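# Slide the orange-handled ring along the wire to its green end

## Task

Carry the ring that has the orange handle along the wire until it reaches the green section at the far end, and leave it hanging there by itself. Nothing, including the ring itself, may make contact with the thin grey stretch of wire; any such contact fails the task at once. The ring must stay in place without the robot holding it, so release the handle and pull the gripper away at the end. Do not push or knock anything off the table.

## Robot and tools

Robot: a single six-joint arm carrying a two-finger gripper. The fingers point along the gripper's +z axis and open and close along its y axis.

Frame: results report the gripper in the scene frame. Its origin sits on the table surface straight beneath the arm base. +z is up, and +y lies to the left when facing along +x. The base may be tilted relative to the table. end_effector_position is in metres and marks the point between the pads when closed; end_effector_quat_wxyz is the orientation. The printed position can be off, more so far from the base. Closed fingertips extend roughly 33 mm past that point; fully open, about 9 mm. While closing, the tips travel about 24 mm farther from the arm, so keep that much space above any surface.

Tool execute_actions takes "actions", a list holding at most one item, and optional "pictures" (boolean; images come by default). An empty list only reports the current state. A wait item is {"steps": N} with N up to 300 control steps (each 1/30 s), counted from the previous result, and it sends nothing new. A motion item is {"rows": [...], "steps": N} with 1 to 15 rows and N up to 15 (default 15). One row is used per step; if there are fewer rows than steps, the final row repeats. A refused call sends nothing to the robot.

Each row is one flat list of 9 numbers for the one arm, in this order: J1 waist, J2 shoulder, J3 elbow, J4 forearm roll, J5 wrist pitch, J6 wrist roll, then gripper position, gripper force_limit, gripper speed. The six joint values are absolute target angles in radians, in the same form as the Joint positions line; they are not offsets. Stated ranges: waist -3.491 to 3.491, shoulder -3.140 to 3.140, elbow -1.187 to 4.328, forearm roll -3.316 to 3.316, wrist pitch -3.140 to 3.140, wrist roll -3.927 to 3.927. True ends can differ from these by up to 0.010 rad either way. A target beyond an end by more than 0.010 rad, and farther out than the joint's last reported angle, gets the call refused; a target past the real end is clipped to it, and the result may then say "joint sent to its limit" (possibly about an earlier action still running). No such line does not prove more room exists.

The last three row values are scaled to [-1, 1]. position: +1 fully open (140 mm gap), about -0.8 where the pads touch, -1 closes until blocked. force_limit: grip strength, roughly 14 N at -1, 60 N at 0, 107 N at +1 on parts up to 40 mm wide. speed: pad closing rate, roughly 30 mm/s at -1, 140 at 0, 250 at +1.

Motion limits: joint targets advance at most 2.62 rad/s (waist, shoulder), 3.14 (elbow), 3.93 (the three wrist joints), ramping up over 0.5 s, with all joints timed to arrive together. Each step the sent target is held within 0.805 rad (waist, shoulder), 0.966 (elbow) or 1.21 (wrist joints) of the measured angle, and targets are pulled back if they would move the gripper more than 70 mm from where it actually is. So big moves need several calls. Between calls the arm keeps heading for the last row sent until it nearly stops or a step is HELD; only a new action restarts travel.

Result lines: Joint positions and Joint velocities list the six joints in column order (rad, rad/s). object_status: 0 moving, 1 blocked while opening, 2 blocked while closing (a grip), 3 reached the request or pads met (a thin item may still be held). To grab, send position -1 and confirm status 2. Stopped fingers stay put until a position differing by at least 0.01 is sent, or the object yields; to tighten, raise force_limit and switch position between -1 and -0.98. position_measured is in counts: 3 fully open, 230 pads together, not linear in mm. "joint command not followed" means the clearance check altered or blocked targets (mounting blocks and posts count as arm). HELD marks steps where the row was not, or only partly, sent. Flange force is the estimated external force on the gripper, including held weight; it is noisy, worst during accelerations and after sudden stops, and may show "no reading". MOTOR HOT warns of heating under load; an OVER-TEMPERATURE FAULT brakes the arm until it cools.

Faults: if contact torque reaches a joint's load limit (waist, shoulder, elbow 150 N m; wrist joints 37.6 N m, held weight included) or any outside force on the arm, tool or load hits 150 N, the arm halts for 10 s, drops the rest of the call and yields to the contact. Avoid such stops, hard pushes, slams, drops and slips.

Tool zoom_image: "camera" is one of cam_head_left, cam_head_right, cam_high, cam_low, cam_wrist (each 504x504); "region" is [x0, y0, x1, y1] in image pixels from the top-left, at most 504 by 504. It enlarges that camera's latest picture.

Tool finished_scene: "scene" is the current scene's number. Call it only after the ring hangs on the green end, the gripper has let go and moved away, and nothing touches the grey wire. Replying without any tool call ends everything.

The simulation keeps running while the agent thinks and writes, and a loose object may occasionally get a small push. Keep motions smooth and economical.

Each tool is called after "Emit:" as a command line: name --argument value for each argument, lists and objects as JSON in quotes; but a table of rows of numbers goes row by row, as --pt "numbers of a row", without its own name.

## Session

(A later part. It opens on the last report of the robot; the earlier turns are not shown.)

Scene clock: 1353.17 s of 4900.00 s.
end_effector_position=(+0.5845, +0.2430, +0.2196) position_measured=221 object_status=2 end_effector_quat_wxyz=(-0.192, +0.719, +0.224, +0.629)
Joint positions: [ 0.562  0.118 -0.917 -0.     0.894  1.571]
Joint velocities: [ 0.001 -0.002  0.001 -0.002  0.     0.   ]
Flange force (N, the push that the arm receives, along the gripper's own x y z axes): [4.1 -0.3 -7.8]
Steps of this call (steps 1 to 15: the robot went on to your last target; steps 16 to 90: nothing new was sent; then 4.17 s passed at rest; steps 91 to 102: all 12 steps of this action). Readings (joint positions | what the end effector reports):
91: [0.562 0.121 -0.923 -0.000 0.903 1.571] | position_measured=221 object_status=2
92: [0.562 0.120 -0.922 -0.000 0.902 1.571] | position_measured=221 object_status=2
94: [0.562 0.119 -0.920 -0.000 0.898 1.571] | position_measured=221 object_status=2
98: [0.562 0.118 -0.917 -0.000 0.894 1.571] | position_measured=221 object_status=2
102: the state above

Unloaded. Now release gently.

Emit:
execute_actions --actions '[{"rows": [[0.5623,0.1177,-0.9169,0,0.8946,1.571,-0.55,-1,-0.8]], "steps": 15}]'

Scene clock: 1355.70 s of 4900.00 s.
end_effector_position=(+0.5846, +0.2431, +0.2200) position_measured=199 object_status=3 end_effector_quat_wxyz=(-0.192, +0.719, +0.224, +0.629)
Joint positions: [ 0.562  0.118 -0.917  0.     0.895  1.571]
Joint velocities: [-0.     0.     0.    -0.002  0.     0.   ]
Flange force (N, the push that the arm receives, along the gripper's own x y z axes): [-3.3 6.8 -2.8]
Steps of this call (steps 1 to 15: the robot went on to your last target; steps 16 to 61: nothing new was sent; steps 62 to 76: all 15 steps of this action). Readings (joint positions | what the end effector reports):
62: [0.562 0.118 -0.917 0.000 0.895 1.571] | position_measured=221 object_status=0
63: [0.562 0.118 -0.917 0.000 0.895 1.571] | position_measured=221 object_status=0
65: [0.562 0.118 -0.917 0.000 0.895 1.571] | position_measured=214 object_status=0
69: [0.562 0.118 -0.917 0.000 0.895 1.571] | position_measured=202 object_status=0
76: the state above

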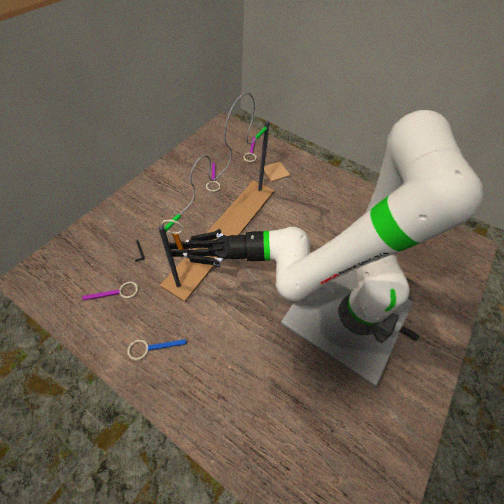

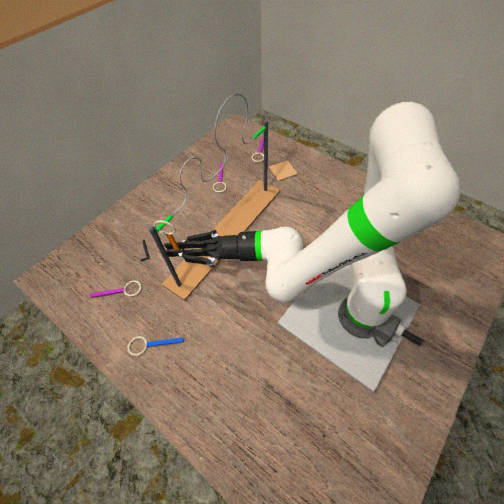

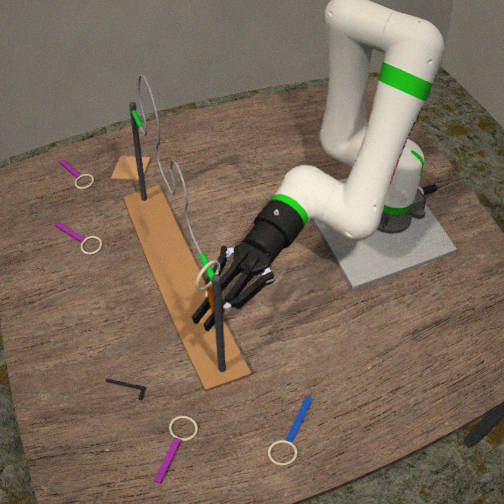

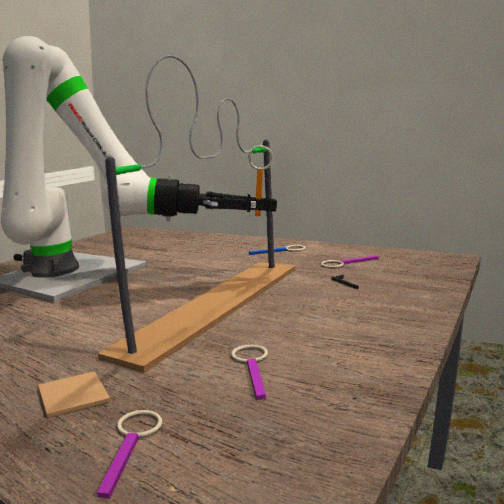

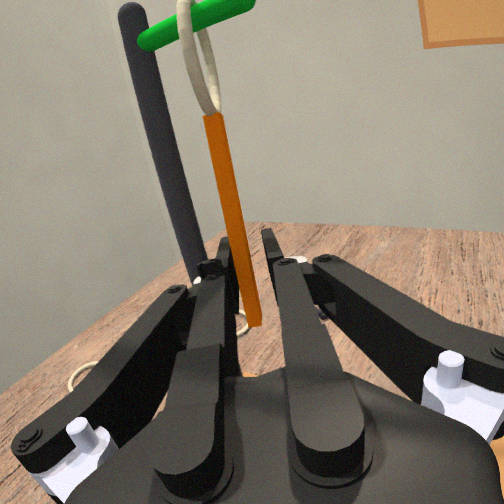

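Emit:
execute_actions --actions '[{"rows": [[0.5623,0.1052,-0.9283,0,0.8934,1.571,-0.55,-1,-0.8],[0.5623,0.0926,-0.9396,0,0.8922,1.571,-0.55,-1,-0.8],[0.5623,0.0801,-0.9510,0,0.8910,1.571,-0.55,-1,-0.8],[0.5623,0.0675,-0.9623,0,0.8899,1.571,-0.55,-1,-0.8],[0.5623,0.0550,-0.9737,0,0.8887,1.571,-0.55,-1,-0.8],[0.5623,0.0424,-0.9850,0,0.8875,1.571,-0.55,-1,-0.8],[0.5623,0.0299,-0.9964,0,0.8863,1.571,-0.55,-1,-0.8],[0.5623,0.0162,-1.0067,0,0.8830,1.571,-0.55,-1,-0.8],[0.5623,0.0026,-1.0170,0,0.8796,1.571,-0.55,-1,-0.8],[0.5623,-0.0111,-1.0273,0,0.8763,1.571,-0.55,-1,-0.8],[0.5623,-0.0248,-1.0377,0,0.8729,1.571,-0.55,-1,-0.8],[0.5623,-0.0384,-1.0480,0,0.8696,1.571,-0.55,-1,-0.8],[0.5623,-0.0521,-1.0583,0,0.8662,1.571,-0.55,-1,-0.8],[0.5623,-0.0657,-1.0686,0,0.8629,1.571,-0.55,-1,-0.8],[0.5623,-0.2126,-1.1586,0,0.8060,1.571,-0.55,-1,-0.8]], "steps": 15}]' --pictures false

Emit:
execute_actions --actions '[{"steps": 30}]'

Scene clock: 1376.03 s of 4900.00 s.
end_effector_position=(+0.5377, +0.2111, +0.2281) position_measured=199 object_status=3 end_effector_quat_wxyz=(-0.192, +0.719, +0.224, +0.629)
Joint positions: [ 0.562 -0.045 -1.053  0.     0.868  1.571]
Joint velocities: [-0.002 -0.447 -0.333 -0.002 -0.115  0.   ]
Flange force (N, the push that the arm receives, along the gripper's own x y z axes): no reading
Steps of this call (steps 1 to 15: the robot went on to your last target; steps 16 to 490: nothing new was sent; then 3.50 s passed at rest; steps 491 to 505: all 15 steps of this action). Readings (joint positions | what the end effector reports):
491: [0.562 0.117 -0.917 0.000 0.895 1.571] | position_measured=199 object_status=3
492: [0.562 0.113 -0.921 0.000 0.894 1.571] | position_measured=199 object_status=3
494: [0.562 0.095 -0.938 0.000 0.893 1.571] | position_measured=199 object_status=3
498: [0.562 0.048 -0.980 0.000 0.888 1.571] | position_measured=199 object_status=3
505: the state above

Scene clock: 1377.03 s of 4900.00 s.
end_effector_position=(+0.4996, +0.1851, +0.2339) position_measured=199 object_status=3 end_effector_quat_wxyz=(-0.192, +0.719, +0.224, +0.629)
Joint positions: [ 0.562 -0.213 -1.159  0.     0.806  1.571]
Joint velocities: [-0.    -0.     0.     0.001 -0.     0.   ]
Flange force (N, the push that the arm receives, along the gripper's own x y z axes): no reading
Steps of this call (steps 1 to 30: the robot went on to your last target). Readings (joint positions | what the end effector reports):
1: [0.562 -0.063 -1.066 0.000 0.863 1.571] | position_measured=199 object_status=3
2: [0.562 -0.086 -1.082 0.000 0.856 1.571] | position_measured=199 object_status=3
4: [0.562 -0.144 -1.119 0.000 0.836 1.571] | position_measured=199 object_status=3
8: [0.562 -0.210 -1.157 0.000 0.807 1.571] | position_measured=199 object_status=3
30: the state above
The arm was judged still, so your last target was given up. Only a new action makes it travel on or press farther. Fingers that are still opening or closing keep moving.

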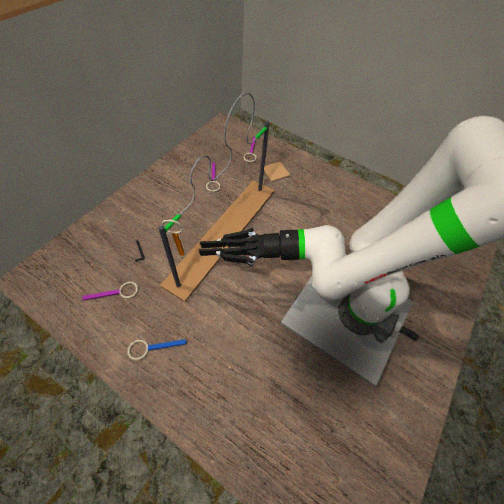

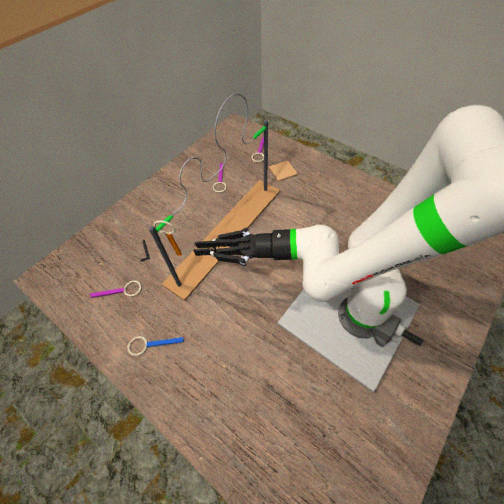

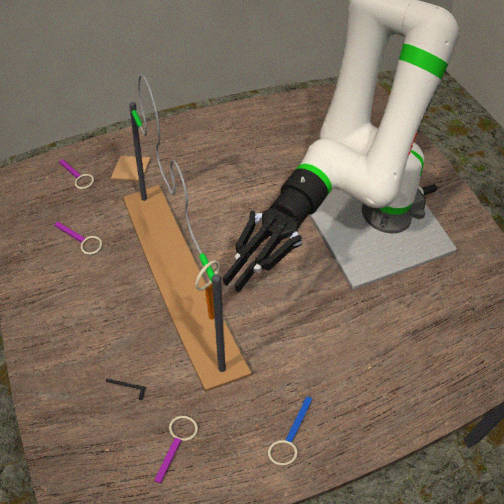

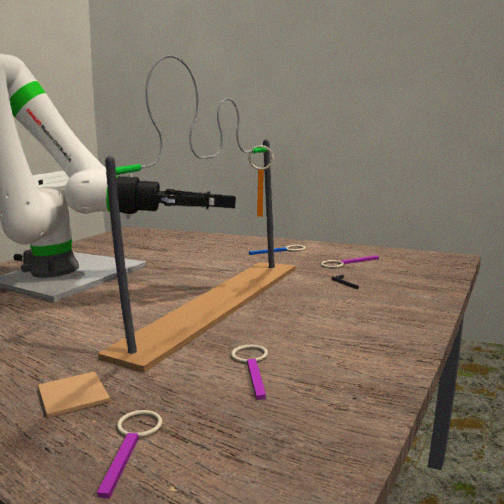

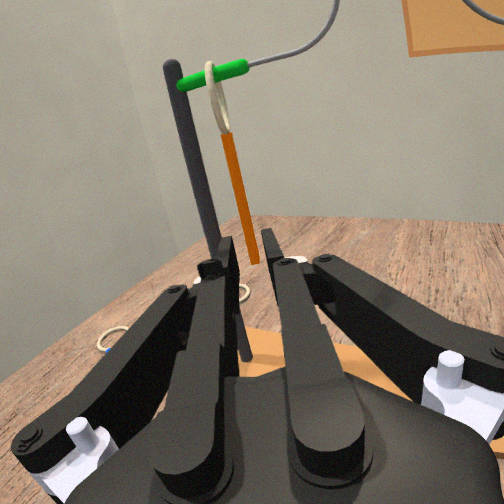

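Emit:
execute_actions --actions '[{"rows": [[0.575,-0.2126,-1.1586,0,0.8060,1.571,-0.55,-1,-0.8],[0.59,-0.2126,-1.1586,0,0.8060,1.571,-0.55,-1,-0.8],[0.61,-0.2126,-1.1586,0,0.8060,1.571,-0.55,-1,-0.8],[0.63,-0.2126,-1.1586,0,0.8060,1.571,-0.55,-1,-0.8],[0.652,-0.2126,-1.1586,0,0.8060,1.571,-0.55,-1,-0.8],[0.674,-0.2126,-1.1586,0,0.8060,1.571,-0.55,-1,-0.8],[0.696,-0.2126,-1.1586,0,0.8060,1.571,-0.55,-1,-0.8],[0.718,-0.2126,-1.1586,0,0.8060,1.571,-0.55,-1,-0.8],[0.74,-0.2126,-1.1586,0,0.8060,1.571,-0.55,-1,-0.8],[0.762,-0.2126,-1.1586,0,0.8060,1.571,-0.55,-1,-0.8],[0.784,-0.2126,-1.1586,0,0.8060,1.571,-0.55,-1,-0.8],[0.806,-0.2126,-1.1586,0,0.8060,1.571,-0.55,-1,-0.8],[0.828,-0.2126,-1.1586,0,0.8060,1.571,-0.55,-1,-0.8],[0.85,-0.2126,-1.1586,0,0.8060,1.571,-0.55,-1,-0.8],[0.92,-0.2126,-1.1586,0,0.8060,1.571,-0.55,-1,-0.8]], "steps": 15}]' --pictures false

Emit:
execute_actions --actions '[{"steps": 25}]'

Scene clock: 1397.13 s of 4900.00 s.
end_effector_position=(+0.4416, +0.2985, +0.2334) position_measured=199 object_status=3 end_effector_quat_wxyz=(-0.265, +0.687, +0.309, +0.602)
Joint positions: [ 0.801 -0.213 -1.159  0.     0.806  1.571]
Joint velocities: [ 0.681  0.    -0.001  0.     0.     0.   ]
Flange force (N, the push that the arm receives, along the gripper's own x y z axes): no reading
Steps of this call (steps 1 to 100: nothing new was sent; then 16.27 s passed at rest; steps 101 to 115: all 15 steps of this action). Readings (joint positions | what the end effector reports):
101: [0.563 -0.213 -1.159 0.000 0.806 1.571] | position_measured=199 object_status=3
102: [0.567 -0.213 -1.159 0.000 0.806 1.571] | position_measured=199 object_status=3
104: [0.588 -0.213 -1.159 0.000 0.806 1.571] | position_measured=199 object_status=3
108: [0.655 -0.213 -1.159 0.000 0.806 1.571] | position_measured=199 object_status=3
115: the state above

Scene clock: 1397.97 s of 4900.00 s.
end_effector_position=(+0.4031, +0.3488, +0.2330) position_measured=199 object_status=3 end_effector_quat_wxyz=(-0.300, +0.668, +0.349, +0.585)
Joint positions: [ 0.92  -0.213 -1.159  0.     0.806  1.571]
Joint velocities: [-0.    -0.001  0.001 -0.001  0.     0.   ]
Flange force (N, the push that the arm receives, along the gripper's own x y z axes): no reading
Steps of this call (steps 1 to 25: the robot went on to your last target). Readings (joint positions | what the end effector reports):
1: [0.826 -0.213 -1.159 0.000 0.806 1.571] | position_measured=199 object_status=3
2: [0.852 -0.213 -1.159 0.000 0.806 1.571] | position_measured=199 object_status=3
4: [0.895 -0.213 -1.159 0.000 0.806 1.571] | position_measured=199 object_status=3
8: [0.920 -0.213 -1.159 0.000 0.806 1.571] | position_measured=199 object_status=3
25: the state above

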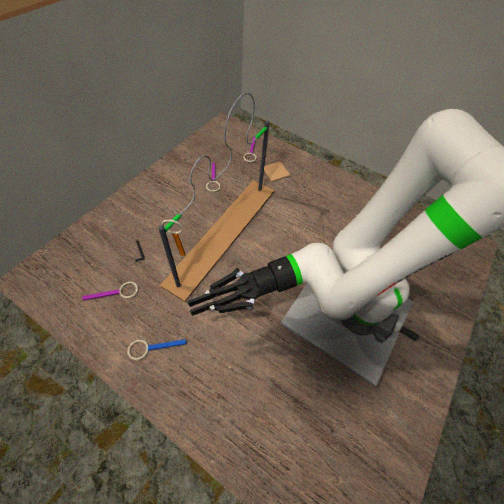

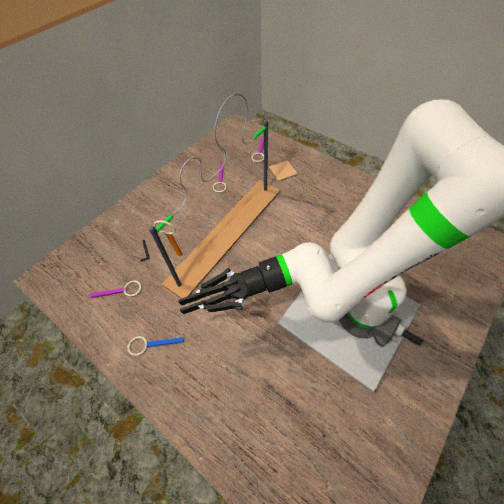

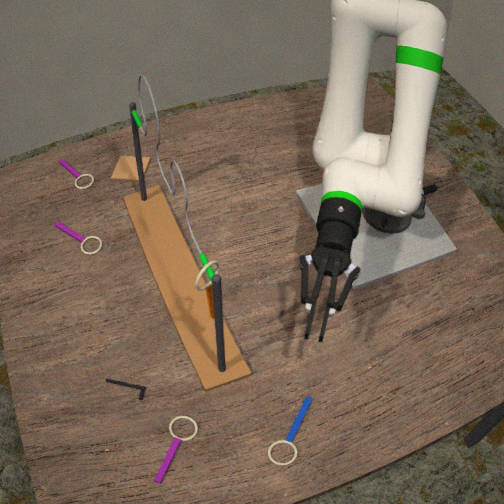

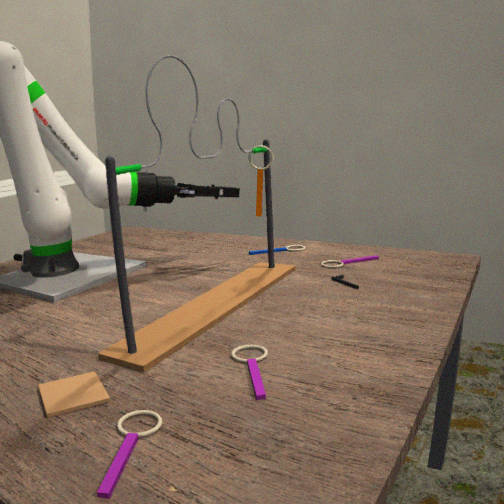

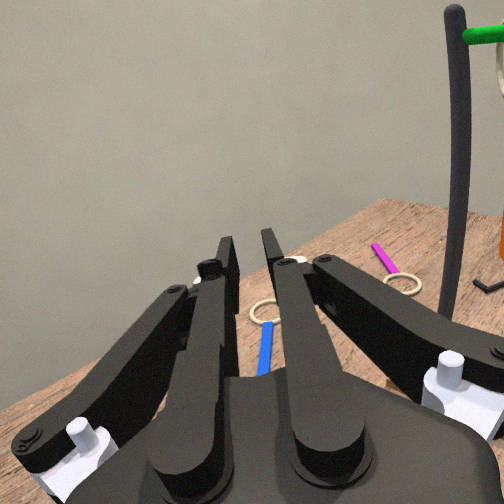

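The ring hangs on the goal green part and the arm is clear.

Emit:
finished_scene --scene 2

The scene is finished: the task was done.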